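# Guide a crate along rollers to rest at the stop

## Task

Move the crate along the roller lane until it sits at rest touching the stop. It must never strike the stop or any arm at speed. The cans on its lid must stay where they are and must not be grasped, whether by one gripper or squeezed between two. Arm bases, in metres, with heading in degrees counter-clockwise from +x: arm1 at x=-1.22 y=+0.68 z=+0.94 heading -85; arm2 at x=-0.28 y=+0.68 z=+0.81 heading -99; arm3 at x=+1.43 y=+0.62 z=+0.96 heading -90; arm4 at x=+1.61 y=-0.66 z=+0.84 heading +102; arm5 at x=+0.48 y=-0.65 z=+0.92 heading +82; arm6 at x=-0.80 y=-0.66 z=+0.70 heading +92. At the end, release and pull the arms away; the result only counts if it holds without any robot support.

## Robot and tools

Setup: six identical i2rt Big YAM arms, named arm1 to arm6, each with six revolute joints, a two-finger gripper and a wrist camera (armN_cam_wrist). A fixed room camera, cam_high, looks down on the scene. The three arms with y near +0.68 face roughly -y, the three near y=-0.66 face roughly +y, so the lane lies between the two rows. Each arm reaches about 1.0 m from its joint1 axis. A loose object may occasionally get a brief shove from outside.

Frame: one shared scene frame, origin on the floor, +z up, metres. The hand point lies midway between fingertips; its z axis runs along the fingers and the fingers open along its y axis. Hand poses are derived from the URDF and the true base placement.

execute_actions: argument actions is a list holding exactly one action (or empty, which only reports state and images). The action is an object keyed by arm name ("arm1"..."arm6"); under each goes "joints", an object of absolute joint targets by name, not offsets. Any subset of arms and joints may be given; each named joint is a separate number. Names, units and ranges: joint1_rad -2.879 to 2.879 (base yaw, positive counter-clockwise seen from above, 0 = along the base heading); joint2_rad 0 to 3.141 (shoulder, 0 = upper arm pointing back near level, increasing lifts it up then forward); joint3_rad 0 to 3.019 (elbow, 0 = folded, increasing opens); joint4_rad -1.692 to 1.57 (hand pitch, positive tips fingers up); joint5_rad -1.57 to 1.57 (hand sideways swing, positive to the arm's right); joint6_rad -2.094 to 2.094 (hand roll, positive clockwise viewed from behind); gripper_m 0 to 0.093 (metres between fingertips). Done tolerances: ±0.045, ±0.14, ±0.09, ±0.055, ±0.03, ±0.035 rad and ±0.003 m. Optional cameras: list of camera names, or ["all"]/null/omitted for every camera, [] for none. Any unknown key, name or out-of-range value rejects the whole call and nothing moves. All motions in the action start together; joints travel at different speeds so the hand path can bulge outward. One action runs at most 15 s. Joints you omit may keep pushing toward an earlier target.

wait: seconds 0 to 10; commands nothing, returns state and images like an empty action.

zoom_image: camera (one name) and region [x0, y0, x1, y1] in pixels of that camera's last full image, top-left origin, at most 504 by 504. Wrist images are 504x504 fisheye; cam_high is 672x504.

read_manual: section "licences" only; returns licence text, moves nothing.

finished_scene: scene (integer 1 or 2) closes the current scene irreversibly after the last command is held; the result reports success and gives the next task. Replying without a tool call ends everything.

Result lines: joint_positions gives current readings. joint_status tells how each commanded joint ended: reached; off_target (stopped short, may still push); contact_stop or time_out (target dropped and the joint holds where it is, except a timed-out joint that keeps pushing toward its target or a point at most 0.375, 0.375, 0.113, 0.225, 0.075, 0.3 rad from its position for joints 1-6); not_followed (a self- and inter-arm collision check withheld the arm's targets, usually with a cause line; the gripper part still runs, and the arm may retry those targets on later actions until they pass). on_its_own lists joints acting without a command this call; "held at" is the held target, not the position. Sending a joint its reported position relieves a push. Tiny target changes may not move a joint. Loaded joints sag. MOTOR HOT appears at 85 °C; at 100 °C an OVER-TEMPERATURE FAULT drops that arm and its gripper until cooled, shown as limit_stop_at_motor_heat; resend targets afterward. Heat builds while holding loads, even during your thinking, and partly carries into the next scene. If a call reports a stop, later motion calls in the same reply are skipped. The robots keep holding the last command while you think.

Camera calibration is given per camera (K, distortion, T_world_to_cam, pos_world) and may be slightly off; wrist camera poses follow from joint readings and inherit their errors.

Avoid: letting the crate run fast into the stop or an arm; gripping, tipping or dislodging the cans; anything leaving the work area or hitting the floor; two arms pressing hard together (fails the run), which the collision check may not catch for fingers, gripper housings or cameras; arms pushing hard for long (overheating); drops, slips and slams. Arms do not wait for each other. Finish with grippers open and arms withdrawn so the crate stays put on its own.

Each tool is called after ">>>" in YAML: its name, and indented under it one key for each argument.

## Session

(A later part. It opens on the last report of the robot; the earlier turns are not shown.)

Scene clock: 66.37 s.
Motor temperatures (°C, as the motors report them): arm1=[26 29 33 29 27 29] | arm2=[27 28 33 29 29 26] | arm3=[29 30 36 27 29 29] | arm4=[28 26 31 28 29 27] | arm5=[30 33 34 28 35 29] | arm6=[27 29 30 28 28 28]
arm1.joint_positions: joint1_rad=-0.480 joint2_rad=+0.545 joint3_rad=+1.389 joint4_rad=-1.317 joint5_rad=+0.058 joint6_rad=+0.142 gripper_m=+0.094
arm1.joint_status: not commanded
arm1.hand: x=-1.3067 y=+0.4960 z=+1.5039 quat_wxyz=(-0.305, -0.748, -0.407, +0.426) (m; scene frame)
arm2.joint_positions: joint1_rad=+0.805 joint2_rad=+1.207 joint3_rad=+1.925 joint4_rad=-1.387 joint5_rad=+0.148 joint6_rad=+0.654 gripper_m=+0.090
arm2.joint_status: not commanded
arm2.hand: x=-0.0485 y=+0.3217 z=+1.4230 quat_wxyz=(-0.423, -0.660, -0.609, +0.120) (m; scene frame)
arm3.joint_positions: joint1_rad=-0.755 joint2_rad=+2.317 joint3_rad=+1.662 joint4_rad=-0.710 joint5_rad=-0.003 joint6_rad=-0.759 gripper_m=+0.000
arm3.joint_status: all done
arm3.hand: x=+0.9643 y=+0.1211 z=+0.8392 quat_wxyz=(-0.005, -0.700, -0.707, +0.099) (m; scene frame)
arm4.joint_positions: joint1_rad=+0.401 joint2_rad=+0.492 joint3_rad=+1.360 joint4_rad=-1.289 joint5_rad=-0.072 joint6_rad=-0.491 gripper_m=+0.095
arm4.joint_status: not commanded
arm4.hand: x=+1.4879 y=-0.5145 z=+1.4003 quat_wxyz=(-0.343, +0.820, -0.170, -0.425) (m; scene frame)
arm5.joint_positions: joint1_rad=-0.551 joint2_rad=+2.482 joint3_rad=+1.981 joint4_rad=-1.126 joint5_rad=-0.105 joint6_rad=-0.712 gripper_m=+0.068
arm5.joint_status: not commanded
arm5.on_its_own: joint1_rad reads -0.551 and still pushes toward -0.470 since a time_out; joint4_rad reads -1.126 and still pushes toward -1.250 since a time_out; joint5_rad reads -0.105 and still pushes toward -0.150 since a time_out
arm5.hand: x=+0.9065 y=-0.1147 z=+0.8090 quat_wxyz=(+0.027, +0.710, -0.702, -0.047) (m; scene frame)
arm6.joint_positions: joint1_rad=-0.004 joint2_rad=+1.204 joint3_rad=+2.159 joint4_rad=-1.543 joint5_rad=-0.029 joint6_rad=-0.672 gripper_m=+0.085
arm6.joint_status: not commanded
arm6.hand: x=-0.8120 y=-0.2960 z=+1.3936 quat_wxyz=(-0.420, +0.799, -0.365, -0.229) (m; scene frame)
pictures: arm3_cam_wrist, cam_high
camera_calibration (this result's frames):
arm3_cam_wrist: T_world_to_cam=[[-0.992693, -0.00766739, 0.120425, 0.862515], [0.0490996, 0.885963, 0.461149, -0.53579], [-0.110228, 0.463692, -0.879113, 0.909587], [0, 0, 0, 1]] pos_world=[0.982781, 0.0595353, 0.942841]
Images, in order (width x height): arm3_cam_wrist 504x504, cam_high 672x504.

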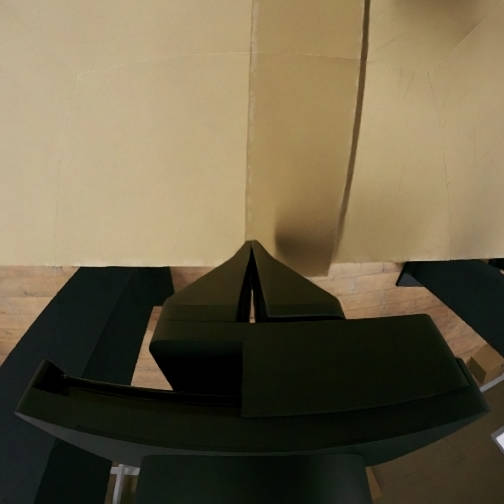

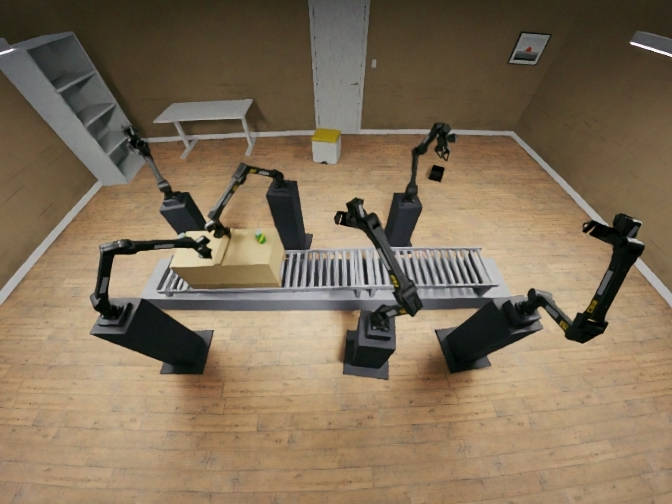

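>>> execute_actions:
  actions:
    - {"arm3":{"joints":{"joint1_rad":-0.67,"joint5_rad":0.12,"joint6_rad":-0.67}}}
  cameras: []

>>> execute_actions:
  actions:
    - {"arm3":{"joints":{"joint2_rad":2.5,"joint4_rad":-0.64}}}
  cameras: ["arm3_cam_wrist"]

>>> execute_actions:
  actions:
    - {"arm3":{"joints":{"joint4_rad":-0.5,"joint1_rad":-0.72}}}
  cameras: ["arm3_cam_wrist"]

Scene clock: 68.03 s.
Motor temperatures (°C, as the motors report them): arm1=[26 29 33 29 27 29] | arm2=[27 28 33 29 29 26] | arm3=[29 30 36 27 29 29] | arm4=[28 26 31 28 29 27] | arm5=[30 33 34 29 35 29] | arm6=[27 29 30 28 28 28]
arm1.joint_positions: joint1_rad=-0.480 joint2_rad=+0.545 joint3_rad=+1.389 joint4_rad=-1.317 joint5_rad=+0.058 joint6_rad=+0.142 gripper_m=+0.094
arm1.joint_status: not commanded
arm1.hand: x=-1.3067 y=+0.4960 z=+1.5039 quat_wxyz=(-0.305, -0.748, -0.407, +0.426) (m; scene frame)
arm2.joint_positions: joint1_rad=+0.805 joint2_rad=+1.207 joint3_rad=+1.925 joint4_rad=-1.387 joint5_rad=+0.148 joint6_rad=+0.654 gripper_m=+0.090
arm2.joint_status: not commanded
arm2.hand: x=-0.0485 y=+0.3217 z=+1.4230 quat_wxyz=(-0.423, -0.660, -0.609, +0.120) (m; scene frame)
arm3.joint_positions: joint1_rad=-0.665 joint2_rad=+2.317 joint3_rad=+1.662 joint4_rad=-0.710 joint5_rad=+0.116 joint6_rad=-0.679 gripper_m=+0.000
arm3.joint_status: all done
arm3.hand: x=+0.9950 y=+0.0942 z=+0.8403 quat_wxyz=(+0.045, -0.699, -0.706, +0.104) (m; scene frame)
arm4.joint_positions: joint1_rad=+0.401 joint2_rad=+0.492 joint3_rad=+1.360 joint4_rad=-1.289 joint5_rad=-0.072 joint6_rad=-0.491 gripper_m=+0.095
arm4.joint_status: not commanded
arm4.hand: x=+1.4879 y=-0.5145 z=+1.4003 quat_wxyz=(-0.343, +0.820, -0.170, -0.425) (m; scene frame)
arm5.joint_positions: joint1_rad=-0.551 joint2_rad=+2.482 joint3_rad=+1.981 joint4_rad=-1.126 joint5_rad=-0.105 joint6_rad=-0.712 gripper_m=+0.068
arm5.joint_status: not commanded
arm5.on_its_own: joint1_rad reads -0.551 and still pushes toward -0.470 since a time_out; joint4_rad reads -1.126 and still pushes toward -1.250 since a time_out; joint5_rad reads -0.105 and still pushes toward -0.150 since a time_out
arm5.hand: x=+0.9065 y=-0.1147 z=+0.8090 quat_wxyz=(+0.027, +0.710, -0.702, -0.047) (m; scene frame)
arm6.joint_positions: joint1_rad=-0.004 joint2_rad=+1.204 joint3_rad=+2.159 joint4_rad=-1.543 joint5_rad=-0.029 joint6_rad=-0.672 gripper_m=+0.085
arm6.joint_status: not commanded
arm6.hand: x=-0.8120 y=-0.2960 z=+1.3936 quat_wxyz=(-0.420, +0.799, -0.365, -0.229) (m; scene frame)
pictures: none
No camera images: the call's "cameras" was empty. Leave "cameras" out to get every camera's image.

Scene clock: 69.10 s.
Motor temperatures (°C, as the motors report them): arm1=[26 29 33 29 27 29] | arm2=[27 28 33 29 29 26] | arm3=[29 31 36 27 29 29] | arm4=[28 26 31 28 29 27] | arm5=[30 33 34 29 35 29] | arm6=[27 29 30 28 28 28]
arm1.joint_positions: joint1_rad=-0.480 joint2_rad=+0.545 joint3_rad=+1.389 joint4_rad=-1.317 joint5_rad=+0.058 joint6_rad=+0.142 gripper_m=+0.094
arm1.joint_status: not commanded
arm1.hand: x=-1.3067 y=+0.4960 z=+1.5039 quat_wxyz=(-0.305, -0.748, -0.407, +0.426) (m; scene frame)
arm2.joint_positions: joint1_rad=+0.805 joint2_rad=+1.207 joint3_rad=+1.925 joint4_rad=-1.387 joint5_rad=+0.148 joint6_rad=+0.654 gripper_m=+0.090
arm2.joint_status: not commanded
arm2.hand: x=-0.0485 y=+0.3217 z=+1.4230 quat_wxyz=(-0.423, -0.660, -0.609, +0.120) (m; scene frame)
arm3.joint_positions: joint1_rad=-0.662 joint2_rad=+2.419 joint3_rad=+1.698 joint4_rad=-0.636 joint5_rad=+0.121 joint6_rad=-0.678 gripper_m=+0.000
arm3.joint_status: all done
arm3.hand: x=+0.9917 y=+0.0876 z=+0.7889 quat_wxyz=(+0.047, -0.699, -0.706, +0.109) (m; scene frame)
arm4.joint_positions: joint1_rad=+0.401 joint2_rad=+0.492 joint3_rad=+1.360 joint4_rad=-1.289 joint5_rad=-0.072 joint6_rad=-0.491 gripper_m=+0.095
arm4.joint_status: not commanded
arm4.hand: x=+1.4879 y=-0.5145 z=+1.4003 quat_wxyz=(-0.343, +0.820, -0.170, -0.425) (m; scene frame)
arm5.joint_positions: joint1_rad=-0.551 joint2_rad=+2.482 joint3_rad=+1.980 joint4_rad=-1.126 joint5_rad=-0.105 joint6_rad=-0.712 gripper_m=+0.068
arm5.joint_status: not commanded
arm5.on_its_own: joint1_rad reads -0.551 and still pushes toward -0.470 since a time_out; joint4_rad reads -1.126 and still pushes toward -1.250 since a time_out; joint5_rad reads -0.105 and still pushes toward -0.150 since a time_out
arm5.hand: x=+0.9062 y=-0.1150 z=+0.8087 quat_wxyz=(+0.028, +0.710, -0.702, -0.047) (m; scene frame)
arm6.joint_positions: joint1_rad=-0.004 joint2_rad=+1.204 joint3_rad=+2.159 joint4_rad=-1.543 joint5_rad=-0.029 joint6_rad=-0.672 gripper_m=+0.085
arm6.joint_status: not commanded
arm6.hand: x=-0.8120 y=-0.2960 z=+1.3936 quat_wxyz=(-0.420, +0.799, -0.365, -0.229) (m; scene frame)
pictures: arm3_cam_wrist
camera_calibration (this result's frames):
arm3_cam_wrist: T_world_to_cam=[[-0.978402, -0.00672283, 0.206604, 0.813255], [0.100795, 0.857085, 0.505218, -0.567693], [-0.180474, 0.515131, -0.837896, 0.916582], [0, 0, 0, 1]] pos_world=[1.01833, 0.0198692, 0.886787]
Images, in order (width x height): arm3_cam_wrist 504x504.

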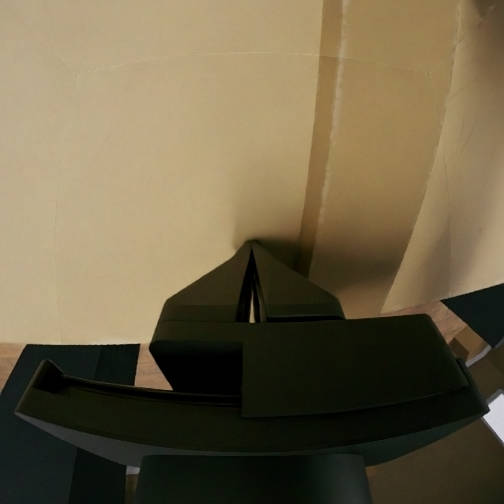

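Scene clock: 69.97 s.
Motor temperatures (°C, as the motors report them): arm1=[26 29 33 29 27 29] | arm2=[27 28 33 29 29 26] | arm3=[29 31 35 27 29 29] | arm4=[28 26 31 28 29 27] | arm5=[30 33 34 29 35 29] | arm6=[27 29 30 28 28 28]
arm1.joint_positions: joint1_rad=-0.480 joint2_rad=+0.545 joint3_rad=+1.389 joint4_rad=-1.317 joint5_rad=+0.058 joint6_rad=+0.142 gripper_m=+0.094
arm1.joint_status: not commanded
arm1.hand: x=-1.3067 y=+0.4960 z=+1.5039 quat_wxyz=(-0.305, -0.748, -0.407, +0.426) (m; scene frame)
arm2.joint_positions: joint1_rad=+0.805 joint2_rad=+1.207 joint3_rad=+1.925 joint4_rad=-1.387 joint5_rad=+0.148 joint6_rad=+0.654 gripper_m=+0.090
arm2.joint_status: not commanded
arm2.hand: x=-0.0485 y=+0.3217 z=+1.4230 quat_wxyz=(-0.423, -0.660, -0.609, +0.120) (m; scene frame)
arm3.joint_positions: joint1_rad=-0.689 joint2_rad=+2.424 joint3_rad=+1.696 joint4_rad=-0.535 joint5_rad=+0.110 joint6_rad=-0.677 gripper_m=+0.000
arm3.joint_status: all done
arm3.hand: x=+0.9646 y=+0.0814 z=+0.7911 quat_wxyz=(+0.038, -0.706, -0.690, +0.155) (m; scene frame)
arm4.joint_positions: joint1_rad=+0.401 joint2_rad=+0.492 joint3_rad=+1.360 joint4_rad=-1.289 joint5_rad=-0.072 joint6_rad=-0.491 gripper_m=+0.095
arm4.joint_status: not commanded
arm4.hand: x=+1.4879 y=-0.5145 z=+1.4003 quat_wxyz=(-0.343, +0.820, -0.170, -0.425) (m; scene frame)
arm5.joint_positions: joint1_rad=-0.551 joint2_rad=+2.482 joint3_rad=+1.977 joint4_rad=-1.127 joint5_rad=-0.110 joint6_rad=-0.712 gripper_m=+0.068
arm5.joint_status: not commanded
arm5.on_its_own: joint1_rad reads -0.551 and still pushes toward -0.470 since a time_out; joint4_rad reads -1.127 and still pushes toward -1.250 since a time_out; joint5_rad reads -0.110 and still pushes toward -0.150 since a time_out
arm5.hand: x=+0.9048 y=-0.1154 z=+0.8080 quat_wxyz=(+0.030, +0.710, -0.702, -0.049) (m; scene frame)
arm6.joint_positions: joint1_rad=-0.004 joint2_rad=+1.204 joint3_rad=+2.159 joint4_rad=-1.543 joint5_rad=-0.029 joint6_rad=-0.672 gripper_m=+0.085
arm6.joint_status: not commanded
arm6.hand: x=-0.8120 y=-0.2960 z=+1.3936 quat_wxyz=(-0.420, +0.799, -0.365, -0.229) (m; scene frame)
pictures: arm3_cam_wrist
camera_calibration (this result's frames):
arm3_cam_wrist: T_world_to_cam=[[-0.966146, 0.0373841, 0.255273, 0.73236], [0.147435, 0.891969, 0.42738, -0.547104], [-0.211718, 0.450548, -0.867284, 0.975402], [0, 0, 0, 1]] pos_world=[0.994739, 0.0211558, 0.892821]
Images, in order (width x height): arm3_cam_wrist 504x504.

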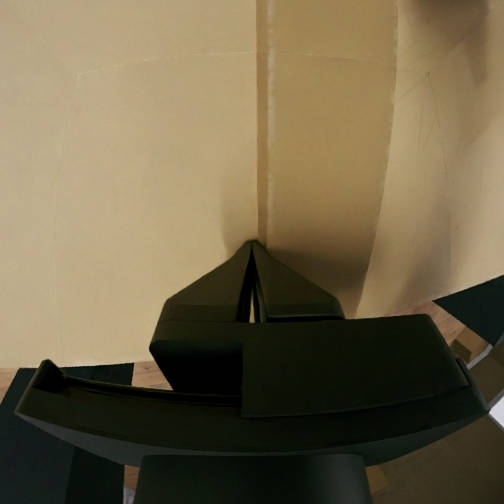

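>>> execute_actions:
  actions:
    - {"arm5":{"joints":{"gripper_m":0.085,"joint1_rad":-0.57,"joint2_rad":1.2}},"arm4":{"joints":{"joint1_rad":0.1,"joint4_rad":-1.6}}}
  cameras: []

>>> execute_actions:
  actions:
    - {"arm3":{"joints":{"joint1_rad":-0.6,"joint6_rad":-0.5,"joint5_rad":0.18}}}
  cameras: ["arm4_cam_wrist","cam_high"]

Scene clock: 72.33 s.
Motor temperatures (°C, as the motors report them): arm1=[26 29 33 29 27 29] | arm2=[27 28 33 29 29 26] | arm3=[29 31 35 27 29 29] | arm4=[28 26 31 28 29 27] | arm5=[30 33 34 29 34 29] | arm6=[27 29 31 28 28 28]
arm1.joint_positions: joint1_rad=-0.480 joint2_rad=+0.545 joint3_rad=+1.389 joint4_rad=-1.317 joint5_rad=+0.058 joint6_rad=+0.142 gripper_m=+0.094
arm1.joint_status: not commanded
arm1.hand: x=-1.3067 y=+0.4960 z=+1.5039 quat_wxyz=(-0.305, -0.748, -0.407, +0.426) (m; scene frame)
arm2.joint_positions: joint1_rad=+0.805 joint2_rad=+1.207 joint3_rad=+1.925 joint4_rad=-1.387 joint5_rad=+0.148 joint6_rad=+0.654 gripper_m=+0.090
arm2.joint_status: not commanded
arm2.hand: x=-0.0485 y=+0.3217 z=+1.4230 quat_wxyz=(-0.423, -0.660, -0.609, +0.120) (m; scene frame)
arm3.joint_positions: joint1_rad=-0.664 joint2_rad=+2.411 joint3_rad=+1.672 joint4_rad=-0.562 joint5_rad=+0.101 joint6_rad=-0.662 gripper_m=+0.000
arm3.joint_status: not commanded
arm3.hand: x=+0.9884 y=+0.0809 z=+0.7893 quat_wxyz=(+0.033, -0.704, -0.697, +0.136) (m; scene frame)
arm4.joint_positions: joint1_rad=+0.105 joint2_rad=+0.492 joint3_rad=+1.360 joint4_rad=-1.590 joint5_rad=-0.072 joint6_rad=-0.491 gripper_m=+0.095
arm4.joint_status: all done
arm4.hand: x=+1.5498 y=-0.5230 z=+1.3389 quat_wxyz=(-0.301, +0.850, -0.321, -0.288) (m; scene frame)
arm5.joint_positions: joint1_rad=-0.573 joint2_rad=+1.193 joint3_rad=+1.874 joint4_rad=-1.235 joint5_rad=-0.150 joint6_rad=-0.704 gripper_m=+0.085
arm5.joint_status: all done
arm5.on_its_own: joint4_rad moved -0.108 to your old target -1.250; joint5_rad moved -0.039 to your old target -0.150
arm5.hand: x=+0.7490 y=-0.2971 z=+1.5456 quat_wxyz=(-0.484, +0.637, -0.592, -0.097) (m; scene frame)
arm6.joint_positions: joint1_rad=-0.004 joint2_rad=+1.204 joint3_rad=+2.159 joint4_rad=-1.543 joint5_rad=-0.029 joint6_rad=-0.672 gripper_m=+0.085
arm6.joint_status: not commanded
arm6.hand: x=-0.8120 y=-0.2960 z=+1.3936 quat_wxyz=(-0.420, +0.799, -0.365, -0.229) (m; scene frame)
pictures: none
No camera images: the call's "cameras" was empty. Leave "cameras" out to get every camera's image.

Scene clock: 74.03 s.
Motor temperatures (°C, as the motors report them): arm1=[26 29 33 29 27 29] | arm2=[27 28 33 29 29 26] | arm3=[29 31 35 27 29 29] | arm4=[28 26 31 28 29 27] | arm5=[30 33 34 29 34 29] | arm6=[27 29 31 28 28 28]
arm1.joint_positions: joint1_rad=-0.480 joint2_rad=+0.545 joint3_rad=+1.389 joint4_rad=-1.317 joint5_rad=+0.058 joint6_rad=+0.142 gripper_m=+0.094
arm1.joint_status: not commanded
arm1.hand: x=-1.3067 y=+0.4960 z=+1.5039 quat_wxyz=(-0.305, -0.748, -0.407, +0.426) (m; scene frame)
arm2.joint_positions: joint1_rad=+0.805 joint2_rad=+1.207 joint3_rad=+1.925 joint4_rad=-1.387 joint5_rad=+0.148 joint6_rad=+0.654 gripper_m=+0.090
arm2.joint_status: not commanded
arm2.hand: x=-0.0485 y=+0.3217 z=+1.4230 quat_wxyz=(-0.423, -0.660, -0.609, +0.120) (m; scene frame)
arm3.joint_positions: joint1_rad=-0.534 joint2_rad=+2.398 joint3_rad=+1.639 joint4_rad=-0.620 joint5_rad=+0.164 joint6_rad=-0.499 gripper_m=+0.000
arm3.joint_status: joint1_rad off_target (ended at -0.534, target -0.600); the others done
arm3.hand: x=+1.0666 y=+0.0565 z=+0.7853 quat_wxyz=(+0.053, -0.717, -0.686, +0.110) (m; scene frame)
arm4.joint_positions: joint1_rad=+0.105 joint2_rad=+0.492 joint3_rad=+1.360 joint4_rad=-1.590 joint5_rad=-0.072 joint6_rad=-0.491 gripper_m=+0.095
arm4.joint_status: not commanded
arm4.hand: x=+1.5498 y=-0.5230 z=+1.3389 quat_wxyz=(-0.301, +0.850, -0.321, -0.288) (m; scene frame)
arm5.joint_positions: joint1_rad=-0.573 joint2_rad=+1.193 joint3_rad=+1.874 joint4_rad=-1.235 joint5_rad=-0.150 joint6_rad=-0.704 gripper_m=+0.085
arm5.joint_status: not commanded
arm5.hand: x=+0.7490 y=-0.2971 z=+1.5456 quat_wxyz=(-0.484, +0.637, -0.592, -0.097) (m; scene frame)
arm6.joint_positions: joint1_rad=-0.004 joint2_rad=+1.204 joint3_rad=+2.159 joint4_rad=-1.543 joint5_rad=-0.029 joint6_rad=-0.672 gripper_m=+0.085
arm6.joint_status: not commanded
arm6.hand: x=-0.8120 y=-0.2960 z=+1.3936 quat_wxyz=(-0.420, +0.799, -0.365, -0.229) (m; scene frame)
pictures: arm4_cam_wrist, cam_high
camera_calibration (this result's frames):
arm4_cam_wrist: T_world_to_cam=[[0.717553, 0.614108, 0.328617, -1.23113], [0.684233, -0.709694, -0.167808, -1.20739], [0.130166, 0.345262, -0.929436, 1.34938], [0, 0, 0, 1]] pos_world=[1.53389, -0.566721, 1.45612]
Images, in order (width x height): arm4_cam_wrist 504x504, cam_high 672x504.

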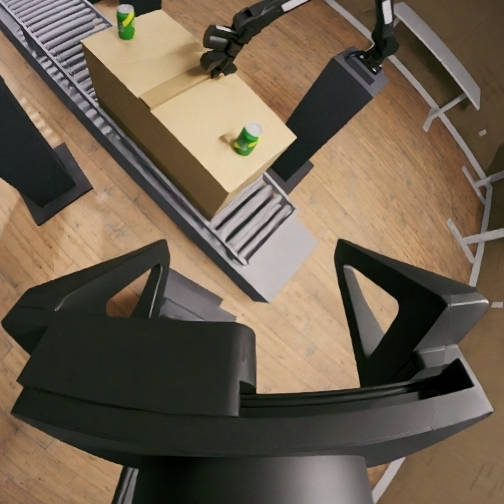

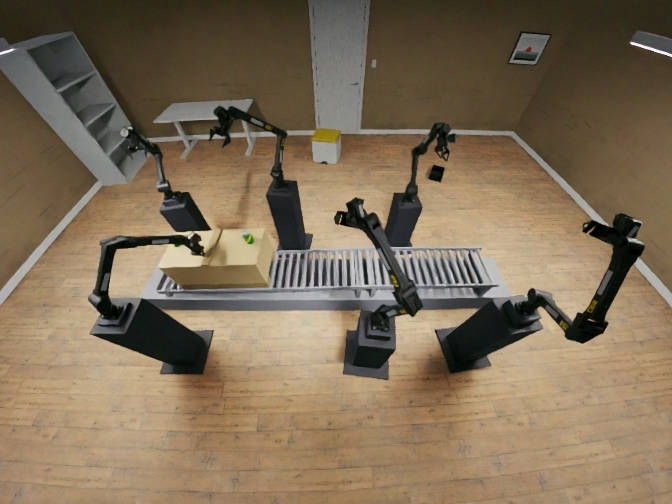

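~22 cm left.

>>> execute_actions:
  actions:
    - {"arm3":{"joints":{"joint1_rad":-0.48,"joint6_rad":-0.38}}}
  cameras: []

>>> execute_actions:
  actions:
    - {"arm3":{"joints":{"joint1_rad":-0.41,"joint6_rad":-0.3}}}
  cameras: []

>>> execute_actions:
  actions:
    - {"arm3":{"joints":{"joint1_rad":-0.37}}}
  cameras: ["arm4_cam_wrist"]

Scene clock: 76.13 s.
Motor temperatures (°C, as the motors report them): arm1=[26 29 33 29 27 29] | arm2=[27 28 33 29 29 26] | arm3=[29 31 35 27 29 29] | arm4=[28 26 31 28 29 27] | arm5=[30 33 34 28 34 29] | arm6=[27 29 31 28 28 28]
arm1.joint_positions: joint1_rad=-0.480 joint2_rad=+0.545 joint3_rad=+1.389 joint4_rad=-1.317 joint5_rad=+0.058 joint6_rad=+0.142 gripper_m=+0.094
arm1.joint_status: not commanded
arm1.hand: x=-1.3067 y=+0.4960 z=+1.5039 quat_wxyz=(-0.305, -0.748, -0.407, +0.426) (m; scene frame)
arm2.joint_positions: joint1_rad=+0.805 joint2_rad=+1.207 joint3_rad=+1.925 joint4_rad=-1.387 joint5_rad=+0.148 joint6_rad=+0.654 gripper_m=+0.090
arm2.joint_status: not commanded
arm2.hand: x=-0.0485 y=+0.3217 z=+1.4230 quat_wxyz=(-0.423, -0.660, -0.609, +0.120) (m; scene frame)
arm3.joint_positions: joint1_rad=-0.378 joint2_rad=+2.405 joint3_rad=+1.639 joint4_rad=-0.613 joint5_rad=+0.145 joint6_rad=-0.359 gripper_m=+0.000
arm3.joint_status: joint1_rad off_target (ended at -0.378, target -0.480); the others done
arm3.hand: x=+1.1619 y=+0.0063 z=+0.7806 quat_wxyz=(+0.027, -0.712, -0.693, +0.113) (m; scene frame)
arm4.joint_positions: joint1_rad=+0.105 joint2_rad=+0.492 joint3_rad=+1.360 joint4_rad=-1.590 joint5_rad=-0.072 joint6_rad=-0.491 gripper_m=+0.095
arm4.joint_status: not commanded
arm4.hand: x=+1.5498 y=-0.5230 z=+1.3389 quat_wxyz=(-0.301, +0.850, -0.321, -0.288) (m; scene frame)
arm5.joint_positions: joint1_rad=-0.573 joint2_rad=+1.193 joint3_rad=+1.874 joint4_rad=-1.235 joint5_rad=-0.150 joint6_rad=-0.704 gripper_m=+0.085
arm5.joint_status: not commanded
arm5.hand: x=+0.7490 y=-0.2971 z=+1.5456 quat_wxyz=(-0.484, +0.637, -0.592, -0.097) (m; scene frame)
arm6.joint_positions: joint1_rad=-0.004 joint2_rad=+1.204 joint3_rad=+2.159 joint4_rad=-1.543 joint5_rad=-0.029 joint6_rad=-0.672 gripper_m=+0.085
arm6.joint_status: not commanded
arm6.hand: x=-0.8120 y=-0.2960 z=+1.3936 quat_wxyz=(-0.420, +0.799, -0.365, -0.229) (m; scene frame)
pictures: none
No camera images: the call's "cameras" was empty. Leave "cameras" out to get every camera's image.

Scene clock: 77.67 s.
Motor temperatures (°C, as the motors report them): arm1=[26 29 33 29 27 29] | arm2=[27 28 33 29 29 26] | arm3=[29 31 35 27 29 29] | arm4=[28 27 31 28 29 27] | arm5=[30 32 34 28 33 29] | arm6=[27 29 31 28 28 28]
arm1.joint_positions: joint1_rad=-0.480 joint2_rad=+0.545 joint3_rad=+1.389 joint4_rad=-1.317 joint5_rad=+0.058 joint6_rad=+0.142 gripper_m=+0.094
arm1.joint_status: not commanded
arm1.hand: x=-1.3067 y=+0.4960 z=+1.5039 quat_wxyz=(-0.305, -0.748, -0.407, +0.426) (m; scene frame)
arm2.joint_positions: joint1_rad=+0.805 joint2_rad=+1.207 joint3_rad=+1.925 joint4_rad=-1.387 joint5_rad=+0.148 joint6_rad=+0.654 gripper_m=+0.090
arm2.joint_status: not commanded
arm2.hand: x=-0.0485 y=+0.3217 z=+1.4230 quat_wxyz=(-0.423, -0.660, -0.609, +0.120) (m; scene frame)
arm3.joint_positions: joint1_rad=-0.340 joint2_rad=+2.406 joint3_rad=+1.639 joint4_rad=-0.607 joint5_rad=+0.157 joint6_rad=-0.299 gripper_m=+0.000
arm3.joint_status: joint1_rad off_target (ended at -0.340, target -0.410); the others done
arm3.hand: x=+1.1829 y=-0.0035 z=+0.7804 quat_wxyz=(+0.026, -0.719, -0.684, +0.118) (m; scene frame)
arm4.joint_positions: joint1_rad=+0.105 joint2_rad=+0.492 joint3_rad=+1.360 joint4_rad=-1.590 joint5_rad=-0.072 joint6_rad=-0.491 gripper_m=+0.095
arm4.joint_status: not commanded
arm4.hand: x=+1.5498 y=-0.5230 z=+1.3389 quat_wxyz=(-0.301, +0.850, -0.321, -0.288) (m; scene frame)
arm5.joint_positions: joint1_rad=-0.573 joint2_rad=+1.193 joint3_rad=+1.874 joint4_rad=-1.235 joint5_rad=-0.150 joint6_rad=-0.704 gripper_m=+0.085
arm5.joint_status: not commanded
arm5.hand: x=+0.7490 y=-0.2971 z=+1.5456 quat_wxyz=(-0.484, +0.637, -0.592, -0.097) (m; scene frame)
arm6.joint_positions: joint1_rad=-0.004 joint2_rad=+1.204 joint3_rad=+2.159 joint4_rad=-1.543 joint5_rad=-0.029 joint6_rad=-0.672 gripper_m=+0.085
arm6.joint_status: not commanded
arm6.hand: x=-0.8120 y=-0.2960 z=+1.3936 quat_wxyz=(-0.420, +0.799, -0.365, -0.229) (m; scene frame)
pictures: none
No camera images: the call's "cameras" was empty. Leave "cameras" out to get every camera's image.

Scene clock: 79.30 s.
Motor temperatures (°C, as the motors report them): arm1=[26 29 33 29 27 29] | arm2=[27 28 33 29 29 26] | arm3=[29 31 36 27 29 29] | arm4=[28 27 31 28 29 27] | arm5=[30 32 34 28 33 29] | arm6=[27 29 31 28 28 28]
arm1.joint_positions: joint1_rad=-0.480 joint2_rad=+0.545 joint3_rad=+1.389 joint4_rad=-1.317 joint5_rad=+0.058 joint6_rad=+0.142 gripper_m=+0.094
arm1.joint_status: not commanded
arm1.hand: x=-1.3067 y=+0.4960 z=+1.5039 quat_wxyz=(-0.305, -0.748, -0.407, +0.426) (m; scene frame)
arm2.joint_positions: joint1_rad=+0.805 joint2_rad=+1.207 joint3_rad=+1.925 joint4_rad=-1.387 joint5_rad=+0.148 joint6_rad=+0.654 gripper_m=+0.090
arm2.joint_status: not commanded
arm2.hand: x=-0.0485 y=+0.3217 z=+1.4230 quat_wxyz=(-0.423, -0.660, -0.609, +0.120) (m; scene frame)
arm3.joint_positions: joint1_rad=-0.282 joint2_rad=+2.411 joint3_rad=+1.639 joint4_rad=-0.588 joint5_rad=+0.144 joint6_rad=-0.288 gripper_m=+0.000
arm3.joint_status: joint1_rad off_target (ended at -0.282, target -0.370)
arm3.hand: x=+1.2212 y=-0.0206 z=+0.7784 quat_wxyz=(+0.012, -0.703, -0.701, +0.123) (m; scene frame)
arm4.joint_positions: joint1_rad=+0.105 joint2_rad=+0.492 joint3_rad=+1.360 joint4_rad=-1.590 joint5_rad=-0.072 joint6_rad=-0.491 gripper_m=+0.095
arm4.joint_status: not commanded
arm4.hand: x=+1.5498 y=-0.5230 z=+1.3389 quat_wxyz=(-0.301, +0.850, -0.321, -0.288) (m; scene frame)
arm5.joint_positions: joint1_rad=-0.573 joint2_rad=+1.193 joint3_rad=+1.874 joint4_rad=-1.235 joint5_rad=-0.150 joint6_rad=-0.704 gripper_m=+0.085
arm5.joint_status: not commanded
arm5.hand: x=+0.7490 y=-0.2971 z=+1.5456 quat_wxyz=(-0.484, +0.637, -0.592, -0.097) (m; scene frame)
arm6.joint_positions: joint1_rad=-0.004 joint2_rad=+1.204 joint3_rad=+2.159 joint4_rad=-1.543 joint5_rad=-0.029 joint6_rad=-0.672 gripper_m=+0.085
arm6.joint_status: not commanded
arm6.hand: x=-0.8120 y=-0.2960 z=+1.3936 quat_wxyz=(-0.420, +0.799, -0.365, -0.229) (m; scene frame)
pictures: arm4_cam_wrist
camera_calibration (this result's frames):
arm4_cam_wrist: T_world_to_cam=[[0.717553, 0.614108, 0.328617, -1.23113], [0.684233, -0.709694, -0.167808, -1.20739], [0.130166, 0.345262, -0.929436, 1.34938], [0, 0, 0, 1]] pos_world=[1.53389, -0.566721, 1.45612]
Images, in order (width x height): arm4_cam_wrist 504x504.

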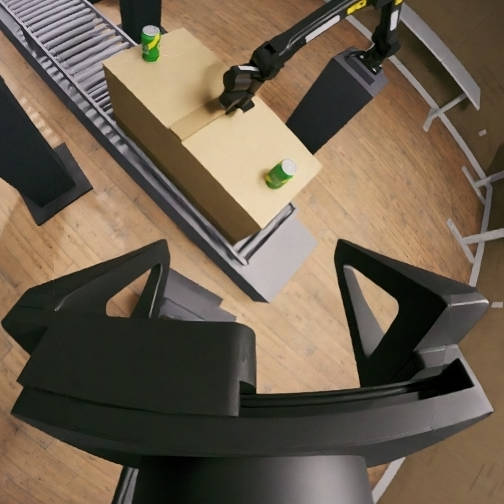

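>>> execute_actions:
  actions:
    - {"arm3":{"joints":{"joint1_rad":-0.33,"joint6_rad":-0.22}}}
  cameras: []

>>> execute_actions:
  actions:
    - {"arm3":{"joints":{"joint1_rad":-0.295}}}
  cameras: []

>>> execute_actions:
  actions:
    - {"arm3":{"joints":{"joint1_rad":-0.26}}}
  cameras: []

>>> execute_actions:
  actions:
    - {"arm3":{"joints":{"joint1_rad":-0.225}}}
  cameras: []

>>> execute_actions:
  actions:
    - {"arm3":{"joints":{"joint1_rad":-0.19}}}
  cameras: ["arm4_cam_wrist"]

Scene clock: 81.47 s.
Motor temperatures (°C, as the motors report them): arm1=[26 29 33 29 27 29] | arm2=[27 28 33 29 29 26] | arm3=[29 31 36 27 29 29] | arm4=[28 27 31 28 29 27] | arm5=[30 32 34 28 33 29] | arm6=[27 29 31 28 28 28]
arm1.joint_positions: joint1_rad=-0.480 joint2_rad=+0.545 joint3_rad=+1.389 joint4_rad=-1.317 joint5_rad=+0.058 joint6_rad=+0.142 gripper_m=+0.094
arm1.joint_status: not commanded
arm1.hand: x=-1.3067 y=+0.4960 z=+1.5039 quat_wxyz=(-0.305, -0.748, -0.407, +0.426) (m; scene frame)
arm2.joint_positions: joint1_rad=+0.805 joint2_rad=+1.207 joint3_rad=+1.925 joint4_rad=-1.387 joint5_rad=+0.148 joint6_rad=+0.654 gripper_m=+0.090
arm2.joint_status: not commanded
arm2.hand: x=-0.0485 y=+0.3217 z=+1.4230 quat_wxyz=(-0.423, -0.660, -0.609, +0.120) (m; scene frame)
arm3.joint_positions: joint1_rad=-0.237 joint2_rad=+2.413 joint3_rad=+1.639 joint4_rad=-0.584 joint5_rad=+0.141 joint6_rad=-0.210 gripper_m=+0.000
arm3.joint_status: joint1_rad time_out (moved +0.044 of -0.048); the others done
arm3.on_its_own: joint1_rad reads -0.237 and still pushes toward -0.330 since a time_out
arm3.hand: x=+1.2503 y=-0.0295 z=+0.7769 quat_wxyz=(+0.002, -0.714, -0.689, +0.123) (m; scene frame)
arm4.joint_positions: joint1_rad=+0.105 joint2_rad=+0.492 joint3_rad=+1.360 joint4_rad=-1.590 joint5_rad=-0.072 joint6_rad=-0.491 gripper_m=+0.095
arm4.joint_status: not commanded
arm4.hand: x=+1.5498 y=-0.5230 z=+1.3389 quat_wxyz=(-0.301, +0.850, -0.321, -0.288) (m; scene frame)
arm5.joint_positions: joint1_rad=-0.573 joint2_rad=+1.193 joint3_rad=+1.874 joint4_rad=-1.235 joint5_rad=-0.150 joint6_rad=-0.704 gripper_m=+0.085
arm5.joint_status: not commanded
arm5.hand: x=+0.7490 y=-0.2971 z=+1.5456 quat_wxyz=(-0.484, +0.637, -0.592, -0.097) (m; scene frame)
arm6.joint_positions: joint1_rad=-0.004 joint2_rad=+1.204 joint3_rad=+2.159 joint4_rad=-1.543 joint5_rad=-0.029 joint6_rad=-0.672 gripper_m=+0.085
arm6.joint_status: not commanded
arm6.hand: x=-0.8120 y=-0.2960 z=+1.3936 quat_wxyz=(-0.420, +0.799, -0.365, -0.229) (m; scene frame)
pictures: none
No camera images: the call's "cameras" was empty. Leave "cameras" out to get every camera's image.

not run: a stop came earlier in this reply.

not run: a stop came earlier in this reply.

not run: a stop came earlier in this reply.

not run: a stop came earlier in this reply.

>>> execute_actions:
  actions:
    - {"arm3":{"joints":{"joint1_rad":-0.295}}}
  cameras: []

>>> execute_actions:
  actions:
    - {"arm3":{"joints":{"joint1_rad":-0.26}}}
  cameras: []

>>> execute_actions:
  actions:
    - {"arm3":{"joints":{"joint1_rad":-0.225}}}
  cameras: []

Scene clock: 86.53 s.
Motor temperatures (°C, as the motors report them): arm1=[26 29 33 29 27 29] | arm2=[27 28 33 29 29 26] | arm3=[29 31 36 27 30 29] | arm4=[28 27 31 28 29 27] | arm5=[30 32 35 28 32 29] | arm6=[27 29 31 28 28 28]
arm1.joint_positions: joint1_rad=-0.480 joint2_rad=+0.545 joint3_rad=+1.389 joint4_rad=-1.317 joint5_rad=+0.058 joint6_rad=+0.142 gripper_m=+0.094
arm1.joint_status: not commanded
arm1.hand: x=-1.3067 y=+0.4960 z=+1.5039 quat_wxyz=(-0.305, -0.748, -0.407, +0.426) (m; scene frame)
arm2.joint_positions: joint1_rad=+0.805 joint2_rad=+1.207 joint3_rad=+1.925 joint4_rad=-1.387 joint5_rad=+0.148 joint6_rad=+0.654 gripper_m=+0.090
arm2.joint_status: not commanded
arm2.hand: x=-0.0485 y=+0.3217 z=+1.4230 quat_wxyz=(-0.423, -0.660, -0.609, +0.120) (m; scene frame)
arm3.joint_positions: joint1_rad=-0.205 joint2_rad=+2.415 joint3_rad=+1.639 joint4_rad=-0.586 joint5_rad=+0.144 joint6_rad=-0.205 gripper_m=+0.000
arm3.joint_status: joint1_rad time_out (moved +0.033 of -0.058)
arm3.on_its_own: joint1_rad reads -0.205 and still pushes toward -0.295 since a time_out
arm3.hand: x=+1.2714 y=-0.0338 z=+0.7757 quat_wxyz=(+0.003, -0.705, -0.699, +0.122) (m; scene frame)
arm4.joint_positions: joint1_rad=+0.105 joint2_rad=+0.492 joint3_rad=+1.360 joint4_rad=-1.590 joint5_rad=-0.072 joint6_rad=-0.491 gripper_m=+0.095
arm4.joint_status: not commanded
arm4.hand: x=+1.5498 y=-0.5230 z=+1.3389 quat_wxyz=(-0.301, +0.850, -0.321, -0.288) (m; scene frame)
arm5.joint_positions: joint1_rad=-0.573 joint2_rad=+1.193 joint3_rad=+1.874 joint4_rad=-1.235 joint5_rad=-0.150 joint6_rad=-0.704 gripper_m=+0.085
arm5.joint_status: not commanded
arm5.hand: x=+0.7490 y=-0.2971 z=+1.5456 quat_wxyz=(-0.484, +0.637, -0.592, -0.097) (m; scene frame)
arm6.joint_positions: joint1_rad=-0.004 joint2_rad=+1.204 joint3_rad=+2.159 joint4_rad=-1.543 joint5_rad=-0.029 joint6_rad=-0.672 gripper_m=+0.085
arm6.joint_status: not commanded
arm6.hand: x=-0.8120 y=-0.2960 z=+1.3936 quat_wxyz=(-0.420, +0.799, -0.365, -0.229) (m; scene frame)
pictures: none
No camera images: the call's "cameras" was empty. Leave "cameras" out to get every camera's image.

not run: a stop came earlier in this reply.

not run: a stop came earlier in this reply.

>>> execute_actions:
  actions:
    - {"arm3":{"joints":{"joint1_rad":-0.26}}}
  cameras: []

>>> execute_actions:
  actions:
    - {"arm3":{"joints":{"joint1_rad":-0.225}}}
  cameras: []

Scene clock: 88.50 s.
Motor temperatures (°C, as the motors report them): arm1=[26 29 33 29 27 29] | arm2=[27 28 34 29 29 26] | arm3=[29 31 36 27 31 29] | arm4=[28 27 31 28 29 27] | arm5=[30 32 35 28 32 29] | arm6=[27 29 31 28 28 28]
arm1.joint_positions: joint1_rad=-0.480 joint2_rad=+0.545 joint3_rad=+1.389 joint4_rad=-1.317 joint5_rad=+0.058 joint6_rad=+0.142 gripper_m=+0.094
arm1.joint_status: not commanded
arm1.hand: x=-1.3067 y=+0.4960 z=+1.5039 quat_wxyz=(-0.305, -0.748, -0.407, +0.426) (m; scene frame)
arm2.joint_positions: joint1_rad=+0.805 joint2_rad=+1.207 joint3_rad=+1.925 joint4_rad=-1.387 joint5_rad=+0.148 joint6_rad=+0.654 gripper_m=+0.090
arm2.joint_status: not commanded
arm2.hand: x=-0.0485 y=+0.3217 z=+1.4230 quat_wxyz=(-0.423, -0.660, -0.609, +0.120) (m; scene frame)
arm3.joint_positions: joint1_rad=-0.153 joint2_rad=+2.418 joint3_rad=+1.639 joint4_rad=-0.581 joint5_rad=+0.131 joint6_rad=-0.205 gripper_m=+0.000
arm3.joint_status: joint1_rad time_out (moved +0.052 of -0.055)
arm3.on_its_own: joint1_rad reads -0.153 and still pushes toward -0.260 since a time_out
arm3.hand: x=+1.3074 y=-0.0418 z=+0.7741 quat_wxyz=(-0.007, -0.686, -0.717, +0.120) (m; scene frame)
arm4.joint_positions: joint1_rad=+0.105 joint2_rad=+0.492 joint3_rad=+1.360 joint4_rad=-1.590 joint5_rad=-0.072 joint6_rad=-0.491 gripper_m=+0.095
arm4.joint_status: not commanded
arm4.hand: x=+1.5498 y=-0.5230 z=+1.3389 quat_wxyz=(-0.301, +0.850, -0.321, -0.288) (m; scene frame)
arm5.joint_positions: joint1_rad=-0.573 joint2_rad=+1.193 joint3_rad=+1.874 joint4_rad=-1.235 joint5_rad=-0.150 joint6_rad=-0.704 gripper_m=+0.085
arm5.joint_status: not commanded
arm5.hand: x=+0.7490 y=-0.2971 z=+1.5456 quat_wxyz=(-0.484, +0.637, -0.592, -0.097) (m; scene frame)
arm6.joint_positions: joint1_rad=-0.004 joint2_rad=+1.204 joint3_rad=+2.159 joint4_rad=-1.543 joint5_rad=-0.029 joint6_rad=-0.672 gripper_m=+0.085
arm6.joint_status: not commanded
arm6.hand: x=-0.8120 y=-0.2960 z=+1.3936 quat_wxyz=(-0.420, +0.799, -0.365, -0.229) (m; scene frame)
pictures: none
No camera images: the call's "cameras" was empty. Leave "cameras" out to get every camera's image.

not run: a stop came earlier in this reply.

>>> execute_actions:
  actions:
    - {"arm3":{"joints":{"joint1_rad":-0.22}}}
  cameras: ["arm4_cam_wrist"]

>>> execute_actions:
  actions:
    - {"arm3":{"joints":{"joint1_rad":-0.18}}}
  cameras: []

Scene clock: 90.50 s.
Motor temperatures (°C, as the motors report them): arm1=[26 29 33 29 27 29] | arm2=[27 28 34 29 29 26] | arm3=[29 31 37 27 31 29] | arm4=[28 27 31 28 29 27] | arm5=[30 32 35 28 32 29] | arm6=[27 29 31 28 28 28]
arm1.joint_positions: joint1_rad=-0.480 joint2_rad=+0.545 joint3_rad=+1.389 joint4_rad=-1.317 joint5_rad=+0.058 joint6_rad=+0.142 gripper_m=+0.094
arm1.joint_status: not commanded
arm1.hand: x=-1.3067 y=+0.4960 z=+1.5039 quat_wxyz=(-0.305, -0.748, -0.407, +0.426) (m; scene frame)
arm2.joint_positions: joint1_rad=+0.805 joint2_rad=+1.207 joint3_rad=+1.925 joint4_rad=-1.387 joint5_rad=+0.148 joint6_rad=+0.654 gripper_m=+0.090
arm2.joint_status: not commanded
arm2.hand: x=-0.0485 y=+0.3217 z=+1.4230 quat_wxyz=(-0.423, -0.660, -0.609, +0.120) (m; scene frame)
arm3.joint_positions: joint1_rad=-0.132 joint2_rad=+2.421 joint3_rad=+1.640 joint4_rad=-0.573 joint5_rad=+0.141 joint6_rad=-0.205 gripper_m=+0.000
arm3.joint_status: joint1_rad time_out (moved +0.021 of -0.067)
arm3.on_its_own: joint1_rad reads -0.132 and still pushes toward -0.220 since a time_out
arm3.hand: x=+1.3195 y=-0.0450 z=+0.7729 quat_wxyz=(-0.005, -0.679, -0.724, +0.125) (m; scene frame)
arm4.joint_positions: joint1_rad=+0.105 joint2_rad=+0.492 joint3_rad=+1.360 joint4_rad=-1.590 joint5_rad=-0.072 joint6_rad=-0.491 gripper_m=+0.095
arm4.joint_status: not commanded
arm4.hand: x=+1.5498 y=-0.5230 z=+1.3389 quat_wxyz=(-0.301, +0.850, -0.321, -0.288) (m; scene frame)
arm5.joint_positions: joint1_rad=-0.573 joint2_rad=+1.193 joint3_rad=+1.874 joint4_rad=-1.235 joint5_rad=-0.150 joint6_rad=-0.704 gripper_m=+0.085
arm5.joint_status: not commanded
arm5.hand: x=+0.7490 y=-0.2971 z=+1.5456 quat_wxyz=(-0.484, +0.637, -0.592, -0.097) (m; scene frame)
arm6.joint_positions: joint1_rad=-0.004 joint2_rad=+1.204 joint3_rad=+2.159 joint4_rad=-1.543 joint5_rad=-0.029 joint6_rad=-0.672 gripper_m=+0.085
arm6.joint_status: not commanded
arm6.hand: x=-0.8120 y=-0.2960 z=+1.3936 quat_wxyz=(-0.420, +0.799, -0.365, -0.229) (m; scene frame)
pictures: arm4_cam_wrist
camera_calibration (this result's frames):
arm4_cam_wrist: T_world_to_cam=[[0.717553, 0.614108, 0.328617, -1.23113], [0.684233, -0.709694, -0.167808, -1.20739], [0.130166, 0.345262, -0.929436, 1.34938], [0, 0, 0, 1]] pos_world=[1.53389, -0.566721, 1.45612]
Images, in order (width x height): arm4_cam_wrist 504x504.

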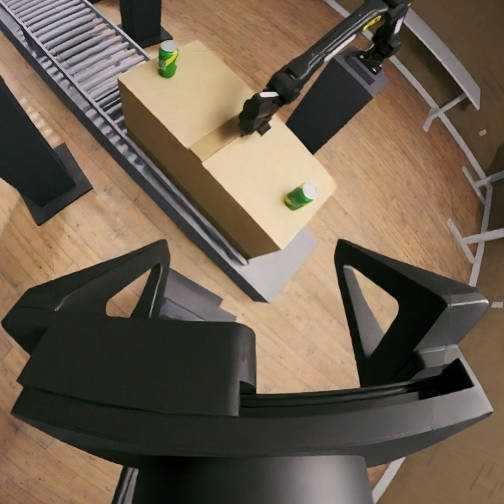

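not run: a stop came earlier in this reply.

>>> execute_actions:
  actions:
    - {"arm3":{"joints":{"joint1_rad":-0.18}}}
  cameras: []

>>> execute_actions:
  actions:
    - {"arm3":{"joints":{"joint1_rad":-0.14}}}
  cameras: []

Scene clock: 92.43 s.
Motor temperatures (°C, as the motors report them): arm1=[26 29 33 29 27 29] | arm2=[27 28 34 29 29 26] | arm3=[29 31 37 27 31 29] | arm4=[28 27 31 28 29 27] | arm5=[30 32 35 28 32 29] | arm6=[27 29 31 28 28 28]
arm1.joint_positions: joint1_rad=-0.480 joint2_rad=+0.545 joint3_rad=+1.389 joint4_rad=-1.317 joint5_rad=+0.058 joint6_rad=+0.142 gripper_m=+0.094
arm1.joint_status: not commanded
arm1.hand: x=-1.3067 y=+0.4960 z=+1.5039 quat_wxyz=(-0.305, -0.748, -0.407, +0.426) (m; scene frame)
arm2.joint_positions: joint1_rad=+0.805 joint2_rad=+1.207 joint3_rad=+1.925 joint4_rad=-1.387 joint5_rad=+0.148 joint6_rad=+0.654 gripper_m=+0.090
arm2.joint_status: not commanded
arm2.hand: x=-0.0485 y=+0.3217 z=+1.4230 quat_wxyz=(-0.423, -0.660, -0.609, +0.120) (m; scene frame)
arm3.joint_positions: joint1_rad=-0.128 joint2_rad=+2.422 joint3_rad=+1.640 joint4_rad=-0.560 joint5_rad=+0.151 joint6_rad=-0.205 gripper_m=+0.000
arm3.joint_status: joint1_rad time_out (moved +0.005 of -0.048)
arm3.on_its_own: joint1_rad reads -0.128 and still pushes toward -0.180 since a time_out
arm3.hand: x=+1.3206 y=-0.0480 z=+0.7731 quat_wxyz=(-0.005, -0.677, -0.724, +0.132) (m; scene frame)
arm4.joint_positions: joint1_rad=+0.105 joint2_rad=+0.492 joint3_rad=+1.360 joint4_rad=-1.590 joint5_rad=-0.072 joint6_rad=-0.491 gripper_m=+0.095
arm4.joint_status: not commanded
arm4.hand: x=+1.5498 y=-0.5230 z=+1.3389 quat_wxyz=(-0.301, +0.850, -0.321, -0.288) (m; scene frame)
arm5.joint_positions: joint1_rad=-0.573 joint2_rad=+1.193 joint3_rad=+1.874 joint4_rad=-1.235 joint5_rad=-0.150 joint6_rad=-0.704 gripper_m=+0.085
arm5.joint_status: not commanded
arm5.hand: x=+0.7490 y=-0.2971 z=+1.5456 quat_wxyz=(-0.484, +0.637, -0.592, -0.097) (m; scene frame)
arm6.joint_positions: joint1_rad=-0.004 joint2_rad=+1.204 joint3_rad=+2.159 joint4_rad=-1.543 joint5_rad=-0.029 joint6_rad=-0.672 gripper_m=+0.085
arm6.joint_status: not commanded
arm6.hand: x=-0.8120 y=-0.2960 z=+1.3936 quat_wxyz=(-0.420, +0.799, -0.365, -0.229) (m; scene frame)
pictures: none
No camera images: the call's "cameras" was empty. Leave "cameras" out to get every camera's image.

not run: a stop came earlier in this reply.

>>> execute_actions:
  actions:
    - {"arm3":{"joints":{"joint1_rad":-0.1,"joint2_rad":1.3,"joint4_rad":-1.0}}}
  cameras: []

>>> finished_scene:
  scene: 2

Scene clock: 94.47 s.
Motor temperatures (°C, as the motors report them): arm1=[26 29 33 29 27 29] | arm2=[27 28 34 29 29 26] | arm3=[29 31 37 27 31 29] | arm4=[28 27 31 28 29 27] | arm5=[30 32 35 28 31 29] | arm6=[27 29 31 28 28 28]
arm1.joint_positions: joint1_rad=-0.480 joint2_rad=+0.545 joint3_rad=+1.389 joint4_rad=-1.317 joint5_rad=+0.058 joint6_rad=+0.142 gripper_m=+0.094
arm1.joint_status: not commanded
arm1.hand: x=-1.3067 y=+0.4960 z=+1.5039 quat_wxyz=(-0.305, -0.748, -0.407, +0.426) (m; scene frame)
arm2.joint_positions: joint1_rad=+0.805 joint2_rad=+1.207 joint3_rad=+1.925 joint4_rad=-1.387 joint5_rad=+0.148 joint6_rad=+0.654 gripper_m=+0.090
arm2.joint_status: not commanded
arm2.hand: x=-0.0485 y=+0.3217 z=+1.4230 quat_wxyz=(-0.423, -0.660, -0.609, +0.120) (m; scene frame)
arm3.joint_positions: joint1_rad=-0.105 joint2_rad=+1.296 joint3_rad=+1.685 joint4_rad=-0.994 joint5_rad=+0.176 joint6_rad=-0.211 gripper_m=+0.000
arm3.joint_status: all done
arm3.hand: x=+1.3414 y=+0.0848 z=+1.4717 quat_wxyz=(-0.210, -0.620, -0.631, +0.416) (m; scene frame)
arm4.joint_positions: joint1_rad=+0.105 joint2_rad=+0.492 joint3_rad=+1.360 joint4_rad=-1.590 joint5_rad=-0.072 joint6_rad=-0.491 gripper_m=+0.095
arm4.joint_status: not commanded
arm4.hand: x=+1.5498 y=-0.5230 z=+1.3389 quat_wxyz=(-0.301, +0.850, -0.321, -0.288) (m; scene frame)
arm5.joint_positions: joint1_rad=-0.573 joint2_rad=+1.193 joint3_rad=+1.874 joint4_rad=-1.235 joint5_rad=-0.150 joint6_rad=-0.704 gripper_m=+0.085
arm5.joint_status: not commanded
arm5.hand: x=+0.7490 y=-0.2971 z=+1.5456 quat_wxyz=(-0.484, +0.637, -0.592, -0.097) (m; scene frame)
arm6.joint_positions: joint1_rad=-0.004 joint2_rad=+1.204 joint3_rad=+2.159 joint4_rad=-1.543 joint5_rad=-0.029 joint6_rad=-0.672 gripper_m=+0.085
arm6.joint_status: not commanded
arm6.hand: x=-0.8120 y=-0.2960 z=+1.3936 quat_wxyz=(-0.420, +0.799, -0.365, -0.229) (m; scene frame)
pictures: none
No camera images: the call's "cameras" was empty. Leave "cameras" out to get every camera's image.

The scene is finished: the task was done.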